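# Place pet feeder in taped outline, scoop outside

## Task

Get the pet feeder inside the taped outline on the table so that its handle tab points at the red notch in the outline and both steel bowls rest level in the feeder's wells; the scoop has to finish lying entirely on the table top and entirely clear of the taped outline; everything must stay in place on its own once the robot lets go, and nothing may leave the table.

## Robot and tools

Robot: two arms, left_arm and right_arm, each with a parallel two-finger gripper. One shared world frame is used throughout: origin on the table surface midway between the arm bases, +x pointing out across the table, +z up, and left_arm mounted on the +y side. The names left and right do not refer to sides of any picture.

Gripper axes: the fingers extend along the gripper's own +z and close along its own y. The reported end_effector_position is the spot between the finger pads, roughly 1 cm short of the tips. Joint limits (rad, base to hand): waist -2.618 to 3.054, shoulder 0.000 to 3.142, elbow 0.000 to 3.142, wrist pitch -1.571 to 1.571, wrist yaw -1.571 to 1.571, wrist roll -2.094 to 2.094.

The 14-number row. Every moving command is a single flat list of 14 numbers, each in [-1, 1], covering both arms even when only one moves: left_arm dx, dy, dz, rx, ry, rz, opening, then right_arm dx, dy, dz, rx, ry, rz, opening. The first six per arm are an offset, not a pose: they say where the gripper should be relative to its pose printed in the most recent result that showed it (before any such result in the scene, or for a second call within one reply, relative to where the hand is when the command begins). Offsets are expressed in that gripper's own axes, not world axes. Scale: 1.0 equals 0.6 m for dx/dy/dz and 180 degrees for rotation; rx, ry, rz form one rotation vector. Opening is absolute: +1 fully open (0.093 m), -1 closed. All-zero offsets do not mean hold still; they pull the hand back to the reference pose. To keep an arm parked, send the offset back to its desired pose in the first call of a reply and zeros afterwards, always with the opening it should keep.

Tools.
execute_actions {actions, pictures}: actions is a list of at most one item, or empty. Empty list: just report state (LOOK). {rows: [...], steps: n}: up to 15 rows, n from 1 to 15 (default 15), each step 1/30 s; each row is applied for one step, the last row repeats if rows are fewer than steps. Every row counts from the same reference pose, not from the previous row. {steps: n} without rows is a wait of up to 300 steps counted from the previous result, including thinking time. pictures (boolean) toggles the images. A refused call does nothing.
move {target, speed}: target is one 14-number row as above; each hand travels in a straight line toward its target and both paths finish together, lasting 0.5 to 10 s (cut off at 10 s). speed is the top path speed in m/s, 0.002 to 0.5, default 0.25; rotation is capped at twice that in rad/s. Openings are sent at the start. Paths ignore obstacles and the other arm; hands lag, drift and can overshoot speed, worse near full reach. Its result adds a move: line with the ending (done, off_target, moving, held, fault) and any limits (paced: target clipped; held: some steps blocked, after which the arm may jump fast), plus each hand's distance to target. If only one arm is named, the other finished fine.
wait {seconds}: 0 to 10 s, sends nothing new.
zoom_image {camera, region}: camera is cam_high, cam_low, cam_left_wrist or cam_right_wrist (all 504x504); region [x0, y0, x1, y1] in pixels from the top-left, at most 504 by 504.
finished_scene {scene}: ends the current scene (give its number) and grades it; irreversible, and the next scene's task arrives in its result. Replying with no tool call ends everything.

Reading results. The state line gives each gripper's position (m) and quaternion wxyz in the world frame; at long reach the printed position may be off. Per step, each commanded pose is clipped to 70 mm and 16 degrees from the measured pose; position wins over orientation when both cannot be met. After an action the arm continues only to its last clipped pose, so large moves need several commands. Joint friction can leave the hand up to about 31 mm from the command, and smaller commands may not move it. HELD marks steps a clearance check blocked; a pose unreachable line names the arm it altered. Hand target shows where each arm is currently being driven. The simulation keeps running while you think.

Grip: grip_measured is the finger motor position (+1 open, -1 closed). Pads meet near -0.94, and each millimetre of object width adds about 0.0208; readings have a fixed bias up to 0.02 per gripper. Commanding below the width reading squeezes harder, up to about 50-62 N per pad (less for parts under ~5 mm thick). Keep resending the closing value to keep holding. The last joint entry is the opening in metres, floored at zero.

Motor heat: holding loads heats motors; MOTOR HOT appears from 75 °C, at 90 °C that arm stops for 10 s, at 100 °C it goes limp and drops. Watch for OVER-TEMPERATURE FAULT or FAULT lines.

Avoid: dropping or knocking anything off the table, fast impacts or pushing targets far past contact, letting the arms collide or press on each other, and leaving pieces supported only by a gripper. Brief external tugs on held parts or pushes on loose ones can occur.

Cameras: calibration gives K, distortion and T_world_to_cam per camera; fixed cameras may be off by a couple of degrees and millimetres, and wrist camera poses follow their arm's joint readings.

Each tool is called after "Call:" by a JSON object that holds its "name" and its "arguments", one argument or row to a line.

## Session

Call:
{"name": "execute_actions", "arguments": {
  "actions": []
}}

Scene clock: 0.00 s of 5400.00 s.
left_arm: end_effector_position=(+0.4357, +0.3281, +0.3128) grip_measured=+0.993 end_effector_quat_wxyz=(+0.573, -0.515, +0.436, -0.464) | right_arm: end_effector_position=(+0.3624, -0.1879, +0.3396) grip_measured=+0.991 end_effector_quat_wxyz=(+0.544, +0.088, +0.750, -0.365)
Joint positions: left_arm=[-0.214  1.46   0.874  0.683 -0.44  -1.507  0.093] | right_arm=[ 0.945  2.015  2.092 -1.222  1.416  0.666  0.093]
Joint velocities: left_arm=[0.002 0.002 0.002 0.022 0.022 0.007 0.   ] | right_arm=[ 0.017  0.007 -0.002 -0.007 -0.051 -0.007  0.   ]
Hand target (left_arm): +0.436, +0.328, +0.313; +0.573, -0.515, +0.436, -0.464
Hand target (right_arm): +0.362, -0.188, +0.340; +0.544, +0.088, +0.750, -0.365
camera_calibration (this result's frames):
cam_left_wrist: T_world_to_cam=[[-0.106503, -0.0447562, 0.993305, -0.252675], [-0.257991, -0.963529, -0.0710765, 0.49224], [0.960259, -0.263833, 0.091072, -0.277556], [0, 0, 0, 1]] pos_world=[0.366609, 0.38975, 0.311247]
cam_right_wrist: T_world_to_cam=[[-0.531476, -0.7059, 0.468229, -0.0997542], [-0.672072, 0.0149371, -0.740335, 0.536801], [0.515608, -0.708154, -0.482355, -0.0779162], [0, 0, 0, 1]] pos_world=[0.347926, -0.133611, 0.406537]

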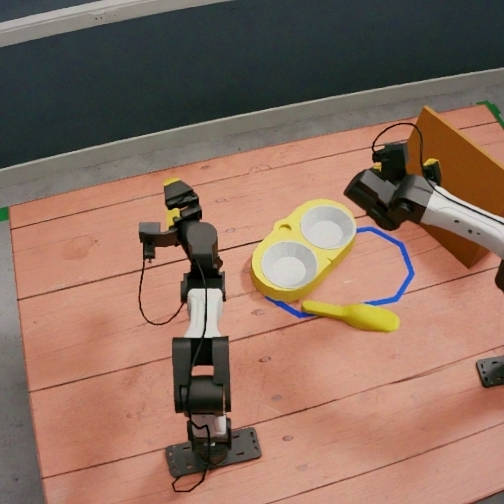

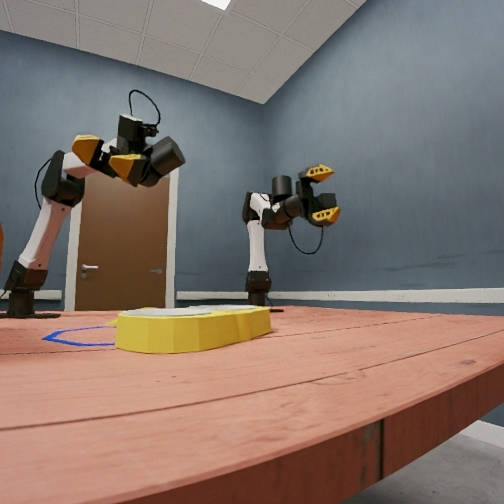

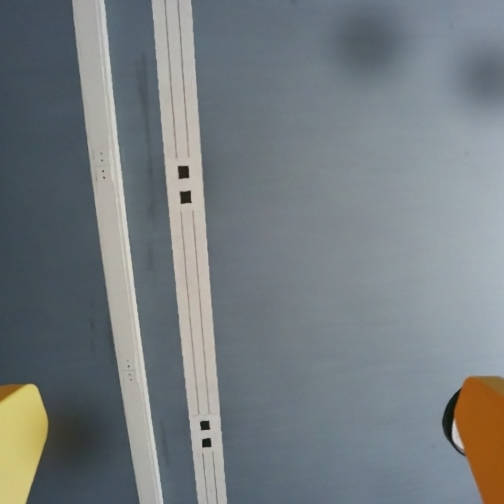

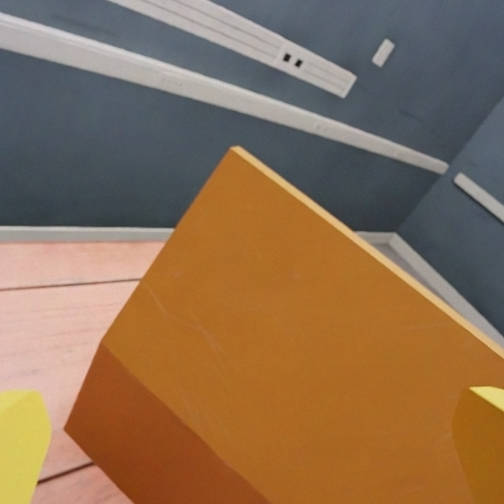

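Call:
{"name": "zoom_image", "arguments": {
  "camera": "cam_high",
  "region": [230, 180, 440, 350]
}}

Region (230, 180, 440, 350) of cam_high's 504x504 image, scaled by 2.400, with more detail than that image has; it fills the top 408 rows of this view, and the rest is white.

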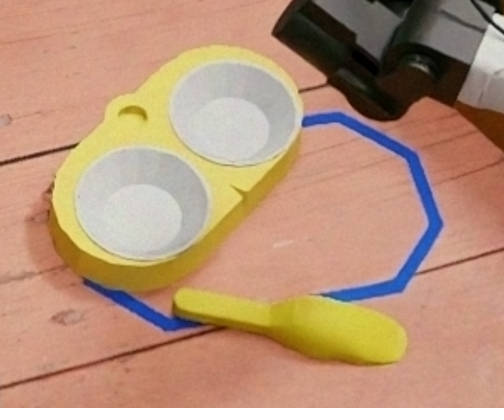

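Call:
{"name": "move", "arguments": {
  "target": [0.477,0.288,-0.447,-0.23,-0.605,-0.557,1,0.2,0.3,0.023,-0.375,0.227,-0.158,0.75],
  "speed": 0.35
}}

Scene clock: 7.63 s of 5400.00 s.
left_arm: end_effector_position=(+0.2502, +0.0051, +0.1162) grip_measured=+0.993 end_effector_quat_wxyz=(-0.324, +0.686, -0.162, +0.631) | right_arm: end_effector_position=(+0.4195, -0.0967, +0.1603) grip_measured=+0.752 end_effector_quat_wxyz=(+0.167, -0.278, +0.945, +0.043)
Joint positions: left_arm=[-1.272  2.372  1.164  1.562 -1.554 -2.081  0.093] | right_arm=[ 0.674  2.565  2.871 -1.53  -0.004 -0.043  0.081]
Joint velocities: left_arm=[-0.022  0.007 -0.007  0.007  0.007 -0.037  0.   ] | right_arm=[-0.002  0.017 -0.017 -0.11  -0.007  0.081  0.   ]
Hand target (left_arm): +0.248, +0.001, +0.114; -0.318, +0.687, -0.159, +0.633
Hand target (right_arm): +0.420, -0.100, +0.150; +0.153, -0.278, +0.947, +0.044
Off the commanded pose (left_arm): 0.010 m, 118 deg; orientation clipped at the last step of the last action.
Off the commanded pose (right_arm): 0.010 m, 5 deg.
elbow stopped short (right arm): the move would have taken joint 3 (elbow) straighter than the controller allows; a more bent joint 3 avoids this.
joint sent to its limit (left arm) — the command would take joint 4 (wrist pitch) past its upper limit, joint 5 (wrist yaw) past its lower limit and joint 6 (wrist roll) past its lower limit, so those joints were sent only as far as their limits.
After step 90, 0.13 s passed at rest.
move: off_target (left_arm, right_arm); limits=paced
camera_calibration (this result's frames):
cam_left_wrist: T_world_to_cam=[[-0.209771, 0.730059, 0.650392, -0.0298571], [-0.286431, -0.681894, 0.673036, 0.0384683], [0.934855, -0.0451093, 0.352153, -0.191864], [0, 0, 0, 1]] pos_world=[0.18412, 0.0393739, 0.0610937]
cam_right_wrist: T_world_to_cam=[[0.549531, -0.835019, 0.0275723, -0.316423], [-0.833971, -0.546265, 0.0780213, 0.323556], [-0.0500875, -0.0658696, -0.99657, 0.252547], [0, 0, 0, 1]] pos_world=[0.45637, -0.0708362, 0.235162]

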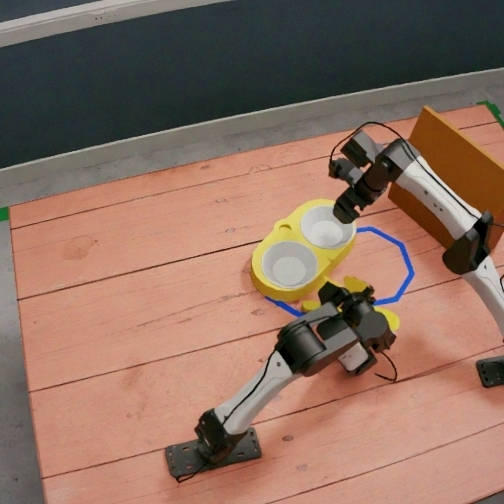

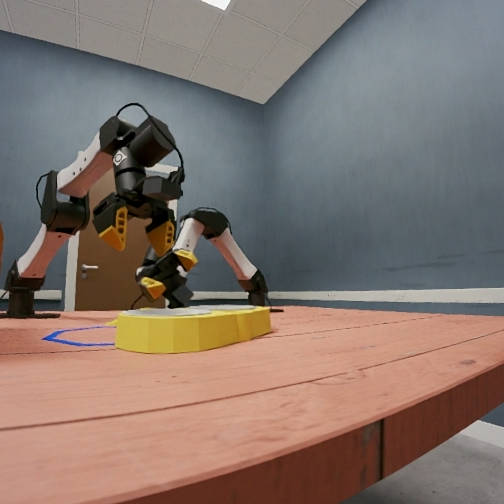

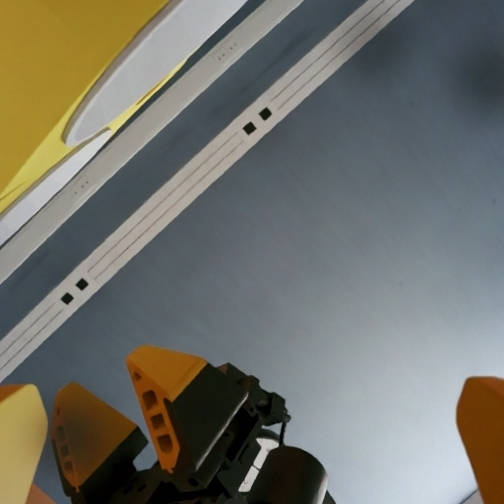

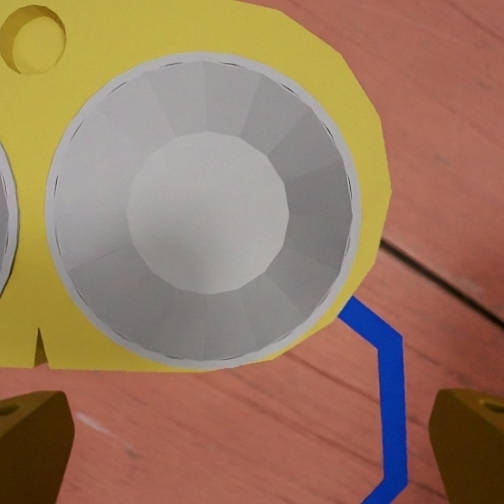

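Call:
{"name": "move", "arguments": {
  "target": [0.1,-0.28,-0.05,-0.437,-0.046,0,1,0,0,0,0,0,0,0.75],
  "speed": 0.3
}}

Scene clock: 16.03 s of 5400.00 s.
left_arm: end_effector_position=(+0.1952, +0.0858, +0.2618) grip_measured=+0.993 end_effector_quat_wxyz=(-0.201, +0.502, -0.517, +0.664) | right_arm: end_effector_position=(+0.4190, -0.0968, +0.1602) grip_measured=+0.752 end_effector_quat_wxyz=(+0.166, -0.278, +0.945, +0.044)
Joint positions: left_arm=[-1.206  1.111  0.556  0.505 -0.739 -2.082  0.093] | right_arm=[ 0.674  2.565  2.871 -1.532 -0.005 -0.044  0.081]
Joint velocities: left_arm=[ 0.11  -0.115  0.056 -0.418  0.183  0.022 -0.002] | right_arm=[-0.012 -0.012 -0.017  0.066 -0.037 -0.037  0.001]
Hand target (left_arm): +0.196, +0.086, +0.266; -0.195, +0.500, -0.527, +0.659
Hand target (right_arm): +0.420, -0.097, +0.160; +0.167, -0.278, +0.945, +0.043
Off the commanded pose (left_arm): 0.010 m, 66 deg; orientation clipped at the last step of the last action.
Off the commanded pose (right_arm): 0.001 m, 0 deg.
joint sent to its limit (left arm) — the command would take joint 6 (wrist roll) past its lower limit, so that joint was sent only as far as its limit.
move: moving (left_arm; no rest 5 s after the path's end); limits=paced
camera_calibration (this result's frames):
cam_left_wrist: T_world_to_cam=[[0.229176, 0.395105, 0.88959, -0.314635], [-0.759727, -0.498733, 0.41723, 0.123294], [0.608517, -0.771464, 0.185874, -0.0185203], [0, 0, 0, 1]] pos_world=[0.177047, 0.171517, 0.231897]
cam_right_wrist: T_world_to_cam=[[0.550509, -0.834404, 0.0266502, -0.316405], [-0.833204, -0.547166, 0.0798734, 0.32244], [-0.0520646, -0.066176, -0.996449, 0.253145], [0, 0, 0, 1]] pos_world=[0.456022, -0.0708293, 0.234924]

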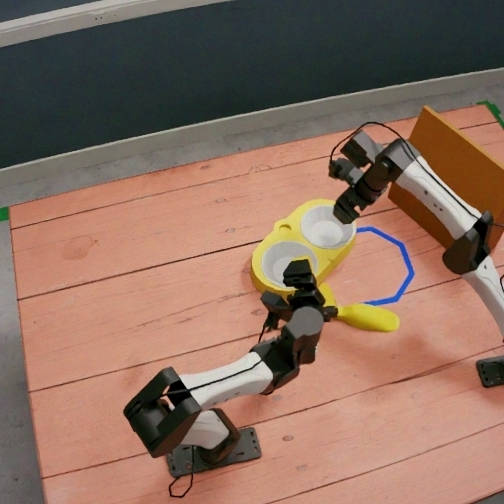

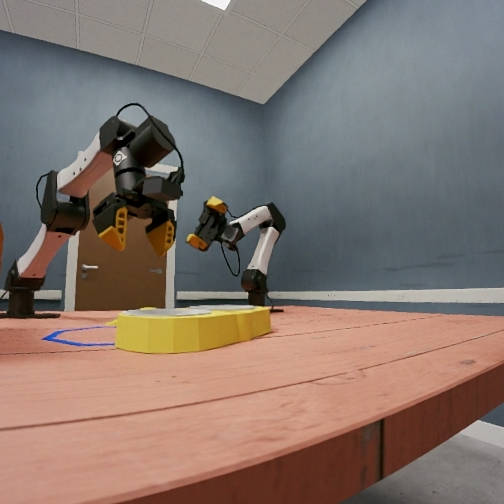

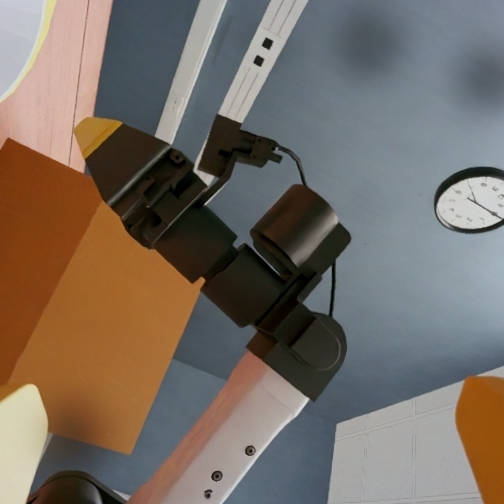

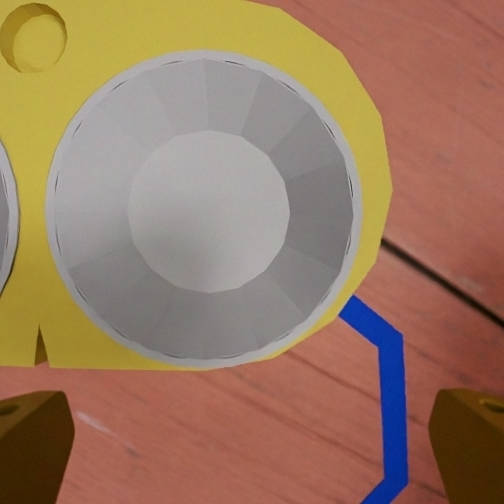

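Call:
{"name": "move", "arguments": {
  "target": [0,0,0,0,0,0.7,1,0,0,0,0,0,0,0.75],
  "speed": 0.5
}}

Scene clock: 24.00 s of 5400.00 s.
left_arm: end_effector_position=(+0.1965, +0.0874, +0.2672) grip_measured=+0.993 end_effector_quat_wxyz=(+0.685, +0.223, +0.682, -0.128) | right_arm: end_effector_position=(+0.4190, -0.0968, +0.1602) grip_measured=+0.752 end_effector_quat_wxyz=(+0.166, -0.278, +0.945, +0.044)
Joint positions: left_arm=[-1.201  1.103  0.565  0.498 -0.739  0.105  0.093] | right_arm=[ 0.674  2.565  2.871 -1.532 -0.005 -0.044  0.081]
Joint velocities: left_arm=[-0.032  0.002 -0.002  0.051 -0.022  0.037  0.   ] | right_arm=[-0.007 -0.007 -0.007 -0.007  0.037 -0.037  0.001]
Hand target (left_arm): +0.195, +0.086, +0.262; +0.683, +0.233, +0.682, -0.122
Hand target (right_arm): +0.419, -0.097, +0.160; +0.166, -0.278, +0.945, +0.044
Off the commanded pose (left_arm): 0.006 m, 1 deg.
Off the commanded pose (right_arm): 0.000 m, 0 deg.
After step 90, 2.07 s passed at rest.
move: done
camera_calibration (this result's frames):
cam_left_wrist: T_world_to_cam=[[-0.501155, -0.855079, -0.132983, 0.205651], [-0.343837, 0.337784, -0.876172, 0.313634], [0.794116, -0.393373, -0.46329, 0.0848741], [0, 0, 0, 1]] pos_world=[0.143502, 0.103294, 0.341467]
cam_right_wrist: T_world_to_cam=[[0.550509, -0.834404, 0.0266502, -0.316405], [-0.833204, -0.547166, 0.0798734, 0.32244], [-0.0520646, -0.066176, -0.996449, 0.253145], [0, 0, 0, 1]] pos_world=[0.456022, -0.0708293, 0.234924]

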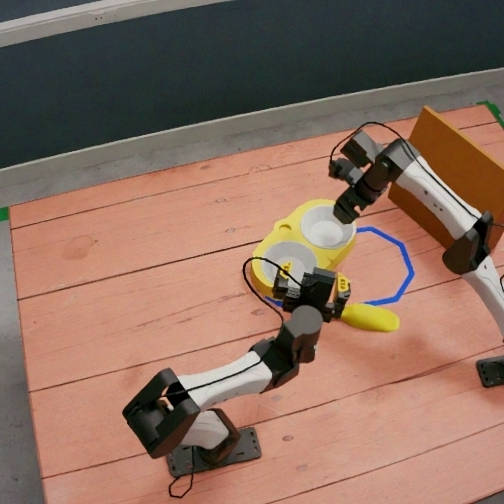

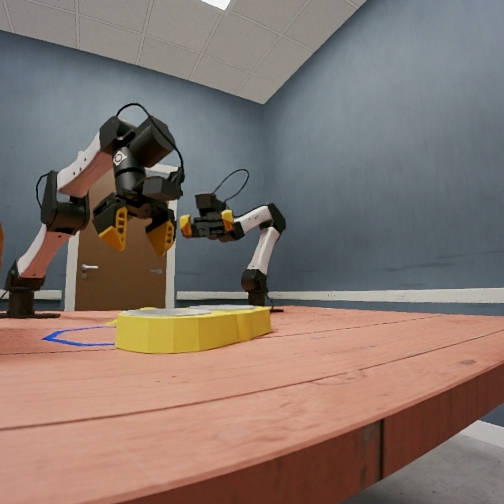

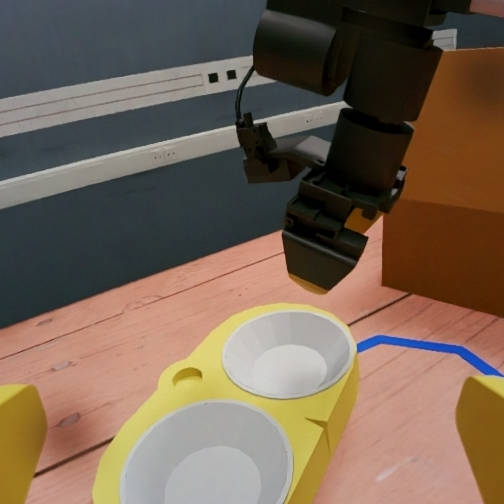

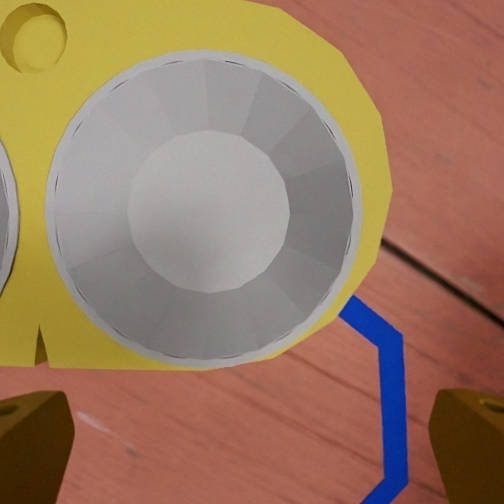

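Call:
{"name": "move", "arguments": {
  "target": [0.262,-0.108,0.142,0.425,0.295,0.311,1,0,0,0,0,0,0,0.75],
  "speed": 0.35
}}

Scene clock: 28.33 s of 5400.00 s.
left_arm: end_effector_position=(+0.2488, +0.0142, +0.1068) grip_measured=+0.993 end_effector_quat_wxyz=(+0.065, +0.849, +0.514, -0.105) | right_arm: end_effector_position=(+0.4190, -0.0968, +0.1602) grip_measured=+0.752 end_effector_quat_wxyz=(+0.166, -0.278, +0.945, +0.044)
Joint positions: left_arm=[-0.8    2.192  2.013 -1.301  0.23   1.203  0.093] | right_arm=[ 0.674  2.565  2.871 -1.532 -0.005 -0.044  0.081]
Joint velocities: left_arm=[-0.017  0.017 -0.002  0.022  0.125  0.007 -0.001] | right_arm=[-0.002 -0.002 -0.017  0.037 -0.022 -0.066 -0.001]
Hand target (left_arm): +0.245, +0.011, +0.104; +0.058, +0.855, +0.505, -0.103
Hand target (right_arm): +0.419, -0.097, +0.160; +0.166, -0.278, +0.945, +0.044
Off the commanded pose (left_arm): 0.008 m, 3 deg.
Off the commanded pose (right_arm): 0.000 m, 0 deg.
move: off_target (left_arm)
camera_calibration (this result's frames):
cam_left_wrist: T_world_to_cam=[[-0.882324, 0.470225, 0.0198152, 0.207632], [0.463936, 0.861899, 0.20468, -0.108041], [0.0791668, 0.189787, -0.978628, 0.164873], [0, 0, 0, 1]] pos_world=[0.220271, -0.0358036, 0.179349]
cam_right_wrist: T_world_to_cam=[[0.550509, -0.834404, 0.0266502, -0.316405], [-0.833204, -0.547166, 0.0798734, 0.32244], [-0.0520646, -0.066176, -0.996449, 0.253145], [0, 0, 0, 1]] pos_world=[0.456022, -0.0708293, 0.234924]

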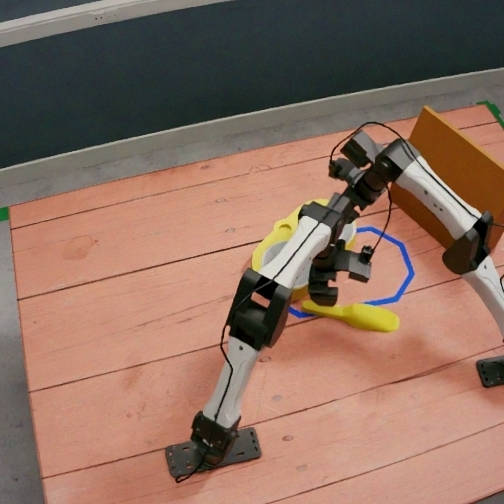

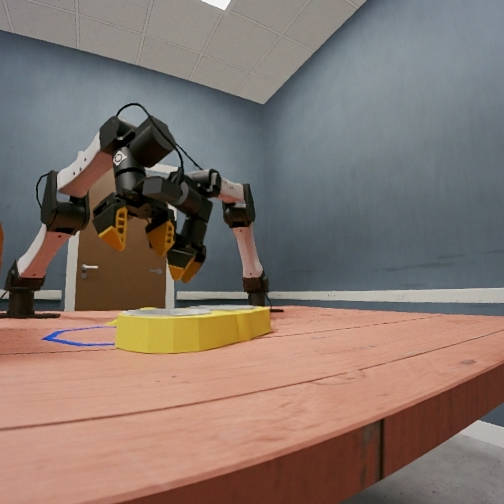

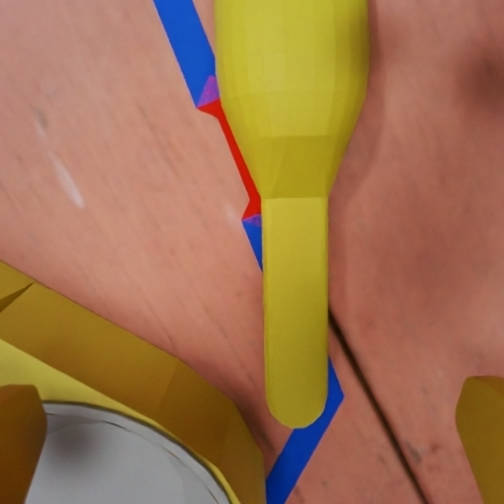

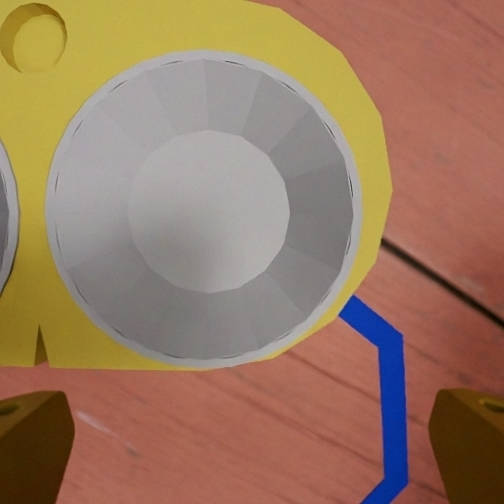

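Call:
{"name": "move", "arguments": {
  "target": [-0.01,-0.038,0.15,0,0,0,0.3,0,0,0,0,0,0,0.75],
  "speed": 0.1
}}

Scene clock: 30.53 s of 5400.00 s.
left_arm: end_effector_position=(+0.2224, -0.0009, +0.0269) grip_measured=+0.302 end_effector_quat_wxyz=(+0.072, +0.849, +0.513, -0.106) | right_arm: end_effector_position=(+0.4190, -0.0968, +0.1602) grip_measured=+0.752 end_effector_quat_wxyz=(+0.166, -0.278, +0.945, +0.044)
Joint positions: left_arm=[-0.868  2.185  1.68  -0.945  0.227  1.132  0.06 ] | right_arm=[ 0.674  2.565  2.871 -1.532 -0.005 -0.044  0.081]
Joint velocities: left_arm=[ 0.007  0.002  0.007  0.022 -0.051 -0.007 -0.001] | right_arm=[ 0.012  0.002  0.002 -0.022 -0.022  0.051  0.   ]
Hand target (left_arm): +0.217, +0.001, +0.020; +0.064, +0.849, +0.514, -0.104
Hand target (right_arm): +0.419, -0.097, +0.160; +0.166, -0.278, +0.945, +0.044
Off the commanded pose (left_arm): 0.009 m, 1 deg.
Off the commanded pose (right_arm): 0.000 m, 0 deg.
move: done
camera_calibration (this result's frames):
cam_left_wrist: T_world_to_cam=[[-0.882415, 0.470394, 0.00856006, 0.193377], [0.462783, 0.864575, 0.19581, -0.0659276], [0.0847072, 0.176747, -0.980604, 0.0904517], [0, 0, 0, 1]] pos_world=[0.193487, -0.0499508, 0.0999513]
cam_right_wrist: T_world_to_cam=[[0.550509, -0.834404, 0.0266502, -0.316405], [-0.833204, -0.547166, 0.0798734, 0.32244], [-0.0520646, -0.066176, -0.996449, 0.253145], [0, 0, 0, 1]] pos_world=[0.456022, -0.0708293, 0.234924]

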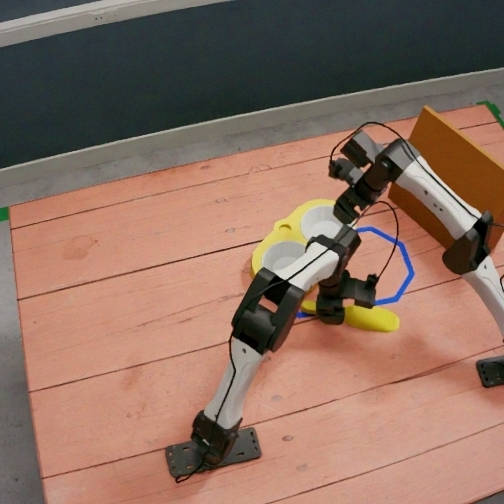

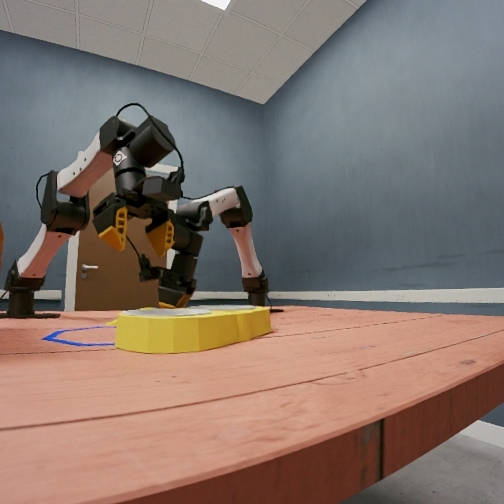

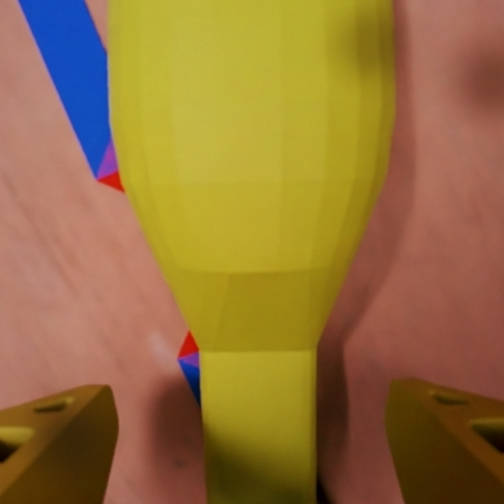

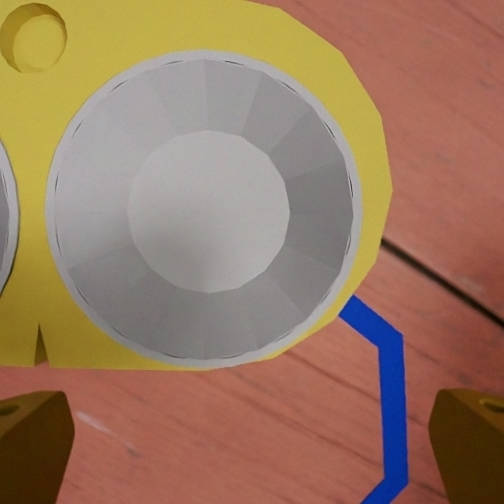

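Call:
{"name": "move", "arguments": {
  "target": [0,0,0.035,0,0,0,0.3,0,0,0,0,0,0,0.75],
  "speed": 0.05
}}

Call:
{"name": "move", "arguments": {
  "target": [0,0,0,0,0,0,-0.7,0,0,0,0,0,0,0.75]
}}

Call:
{"name": "move", "arguments": {
  "target": [0.065,-0.3,-0.03,0,0,0,-0.7,-0.033,0.163,0.135,0,0,0,0.75],
  "speed": 0.12
}}

Scene clock: 33.07 s of 5400.00 s.
left_arm: end_effector_position=(+0.2278, -0.0076, +0.0196) grip_measured=+0.302 end_effector_quat_wxyz=(+0.087, +0.848, +0.512, -0.104) | right_arm: end_effector_position=(+0.4190, -0.0968, +0.1602) grip_measured=+0.752 end_effector_quat_wxyz=(+0.166, -0.278, +0.945, +0.044)
Joint positions: left_arm=[-0.868  2.2    1.67  -0.89   0.227  1.131  0.06 ] | right_arm=[ 0.674  2.565  2.871 -1.532 -0.005 -0.044  0.081]
Joint velocities: left_arm=[-0.012  0.017  0.017  0.051 -0.022 -0.051 -0.001] | right_arm=[ 0.002  0.007 -0.007 -0.037 -0.022  0.066 -0.001]
Hand target (left_arm): +0.220, -0.005, +0.007; +0.072, +0.849, +0.513, -0.105
Hand target (right_arm): +0.419, -0.097, +0.160; +0.166, -0.278, +0.945, +0.044
Off the commanded pose (left_arm): 0.015 m, 2 deg.
Off the commanded pose (right_arm): 0.000 m, 0 deg.
move: off_target (left_arm)
camera_calibration (this result's frames):
cam_left_wrist: T_world_to_cam=[[-0.883037, 0.468929, -0.0187286, 0.201981], [0.457951, 0.869717, 0.184047, -0.0597684], [0.102593, 0.153943, -0.982739, 0.0797829], [0, 0, 0, 1]] pos_world=[0.197543, -0.0550152, 0.0931888]
cam_right_wrist: T_world_to_cam=[[0.550509, -0.834404, 0.0266502, -0.316405], [-0.833204, -0.547166, 0.0798734, 0.32244], [-0.0520646, -0.066176, -0.996449, 0.253145], [0, 0, 0, 1]] pos_world=[0.456022, -0.0708293, 0.234924]

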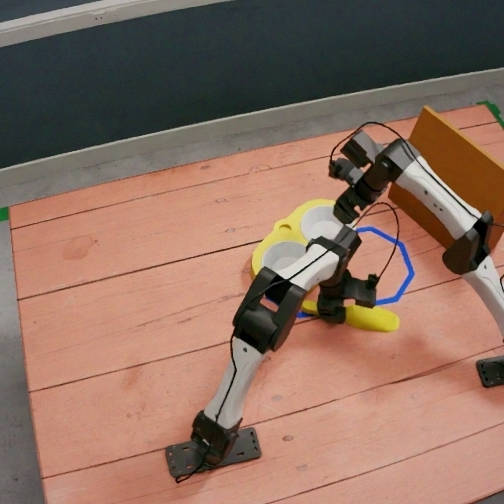

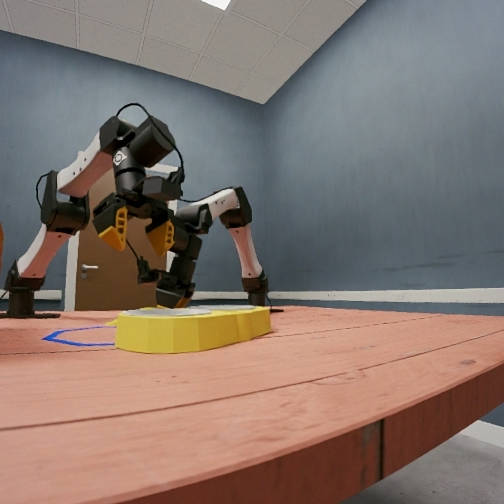

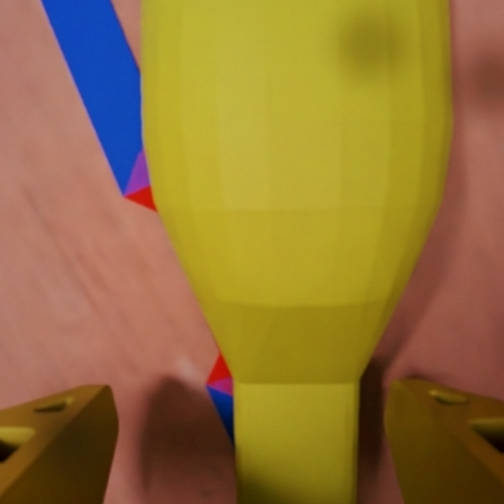

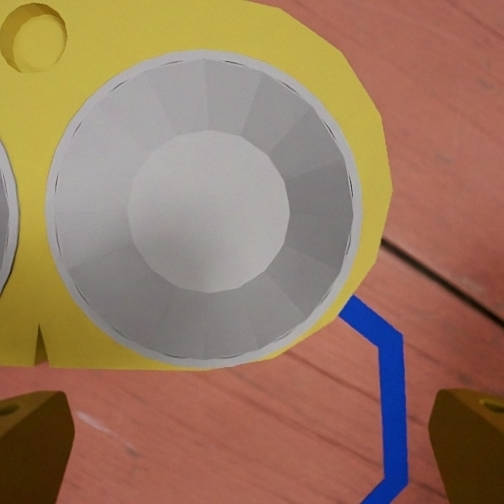

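Scene clock: 33.57 s of 5400.00 s.
left_arm: end_effector_position=(+0.2279, -0.0077, +0.0196) grip_measured=-0.578 end_effector_quat_wxyz=(+0.087, +0.848, +0.512, -0.103) | right_arm: end_effector_position=(+0.4190, -0.0968, +0.1602) grip_measured=+0.752 end_effector_quat_wxyz=(+0.166, -0.278, +0.945, +0.044)
Joint positions: left_arm=[-0.868  2.2    1.67  -0.889  0.226  1.131  0.017] | right_arm=[ 0.674  2.565  2.871 -1.532 -0.005 -0.044  0.081]
Joint velocities: left_arm=[ 0.022  0.002 -0.007  0.022  0.037 -0.022  0.001] | right_arm=[-0.002 -0.017 -0.017  0.022 -0.022  0.007 -0.001]
Hand target (left_arm): +0.228, -0.008, +0.020; +0.087, +0.848, +0.512, -0.104
Hand target (right_arm): +0.419, -0.097, +0.160; +0.166, -0.278, +0.945, +0.044
Off the commanded pose (left_arm): 0.000 m, 0 deg.
Off the commanded pose (right_arm): 0.000 m, 0 deg.
move: done
camera_calibration (this result's frames):
cam_left_wrist: T_world_to_cam=[[-0.88305, 0.468871, -0.0195789, 0.202192], [0.45776, 0.869811, 0.184077, -0.0597098], [0.103338, 0.153586, -0.982717, 0.0796225], [0, 0, 0, 1]] pos_world=[0.19765, -0.0550945, 0.0931963]
cam_right_wrist: T_world_to_cam=[[0.550509, -0.834404, 0.0266502, -0.316405], [-0.833204, -0.547166, 0.0798734, 0.32244], [-0.0520646, -0.066176, -0.996449, 0.253145], [0, 0, 0, 1]] pos_world=[0.456022, -0.0708293, 0.234924]

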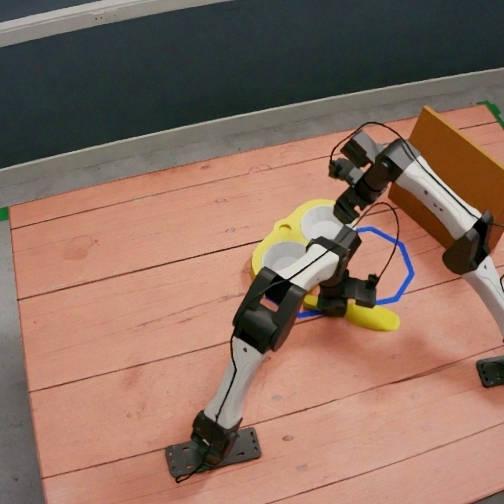

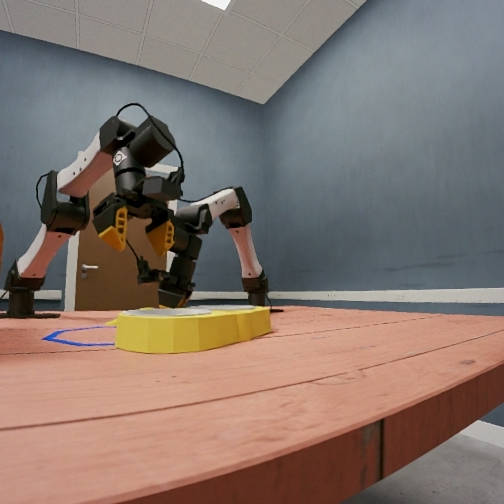

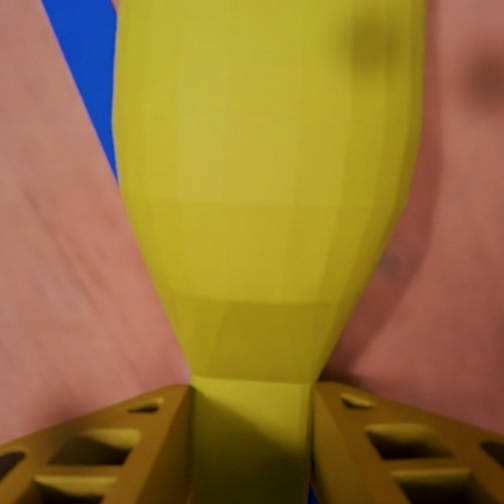

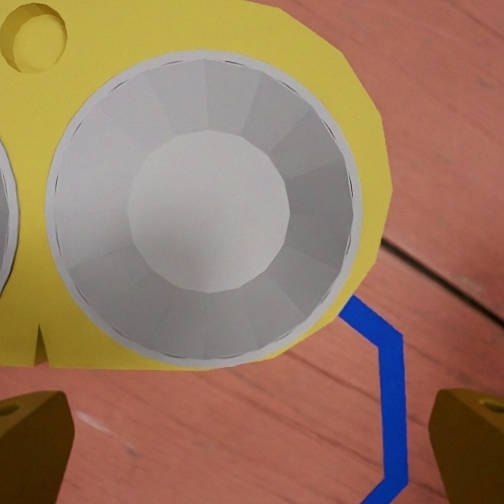

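Scene clock: 35.60 s of 5400.00 s.
left_arm: end_effector_position=(+0.0909, +0.1095, +0.0197) grip_measured=-0.578 end_effector_quat_wxyz=(+0.087, +0.848, +0.512, -0.105) | right_arm: end_effector_position=(+0.4047, +0.0060, +0.0978) grip_measured=+0.752 end_effector_quat_wxyz=(+0.189, -0.278, +0.940, +0.058)
Joint positions: left_arm=[-1.008  1.572  0.823 -0.64   0.206  0.989  0.017] | right_arm=[ 0.853  2.712  2.871 -1.333  0.047  0.122  0.081]
Joint velocities: left_arm=[-0.007  0.007  0.002  0.007 -0.037  0.007  0.001] | right_arm=[-0.017  0.002  0.012 -0.051 -0.007 -0.007  0.001]
Hand target (left_arm): +0.087, +0.113, +0.017; +0.086, +0.849, +0.512, -0.102
Hand target (right_arm): +0.405, +0.009, +0.089; +0.189, -0.278, +0.940, +0.054
Off the commanded pose (left_arm): 0.005 m, 0 deg.
Off the commanded pose (right_arm): 0.009 m, 3 deg.
elbow stopped short (right arm): the move would have taken joint 3 (elbow) straighter than the controller allows; a more bent joint 3 avoids this.
move: off_target (right_arm)
camera_calibration (this result's frames):
cam_left_wrist: T_world_to_cam=[[-0.883121, 0.468804, -0.0179057, 0.026188], [0.458213, 0.870105, 0.181541, -0.0990116], [0.100687, 0.152118, -0.98322, 0.0762886], [0, 0, 0, 1]] pos_world=[0.0608143, 0.0622686, 0.0934522]
cam_right_wrist: T_world_to_cam=[[0.554196, -0.832282, 0.0131851, -0.221243], [-0.832279, -0.553801, 0.0248428, 0.37672], [-0.0133743, -0.0247414, -0.999604, 0.181497], [0, 0, 0, 1]] pos_world=[0.438576, 0.0289823, 0.174984]

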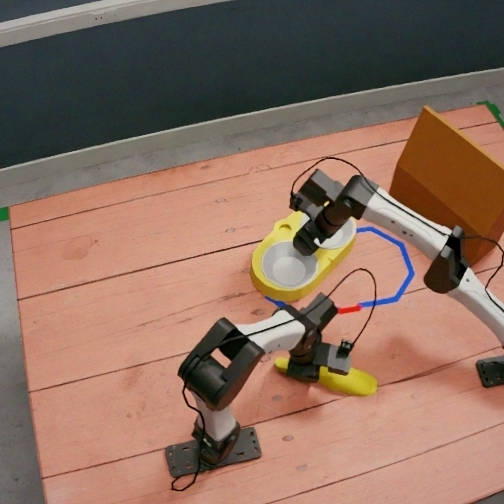

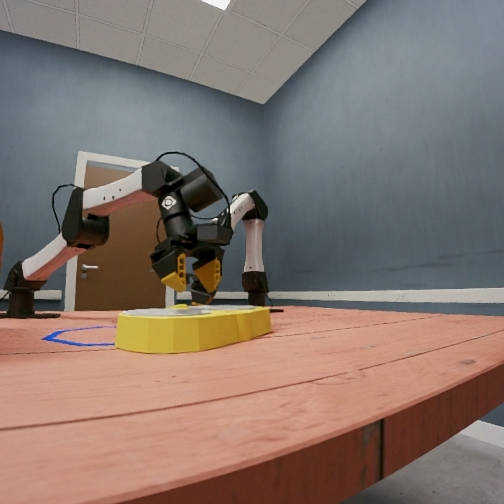

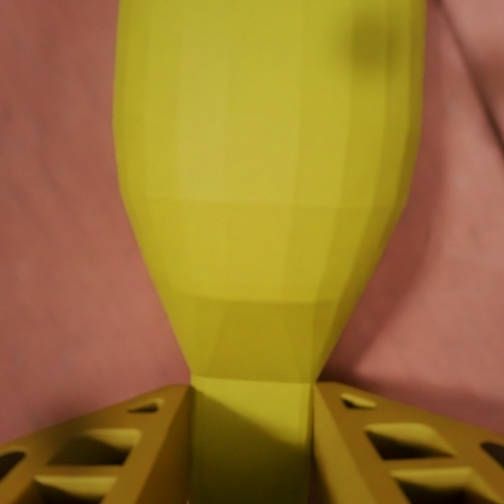

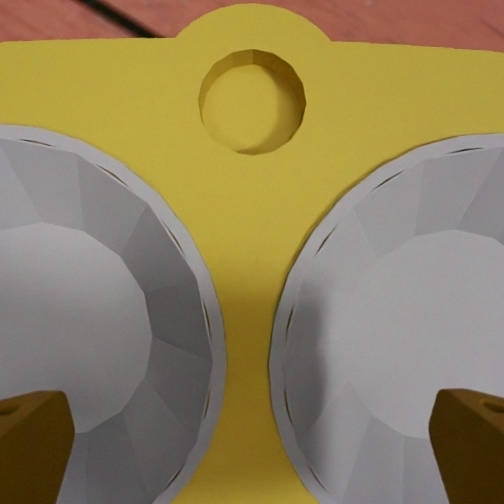

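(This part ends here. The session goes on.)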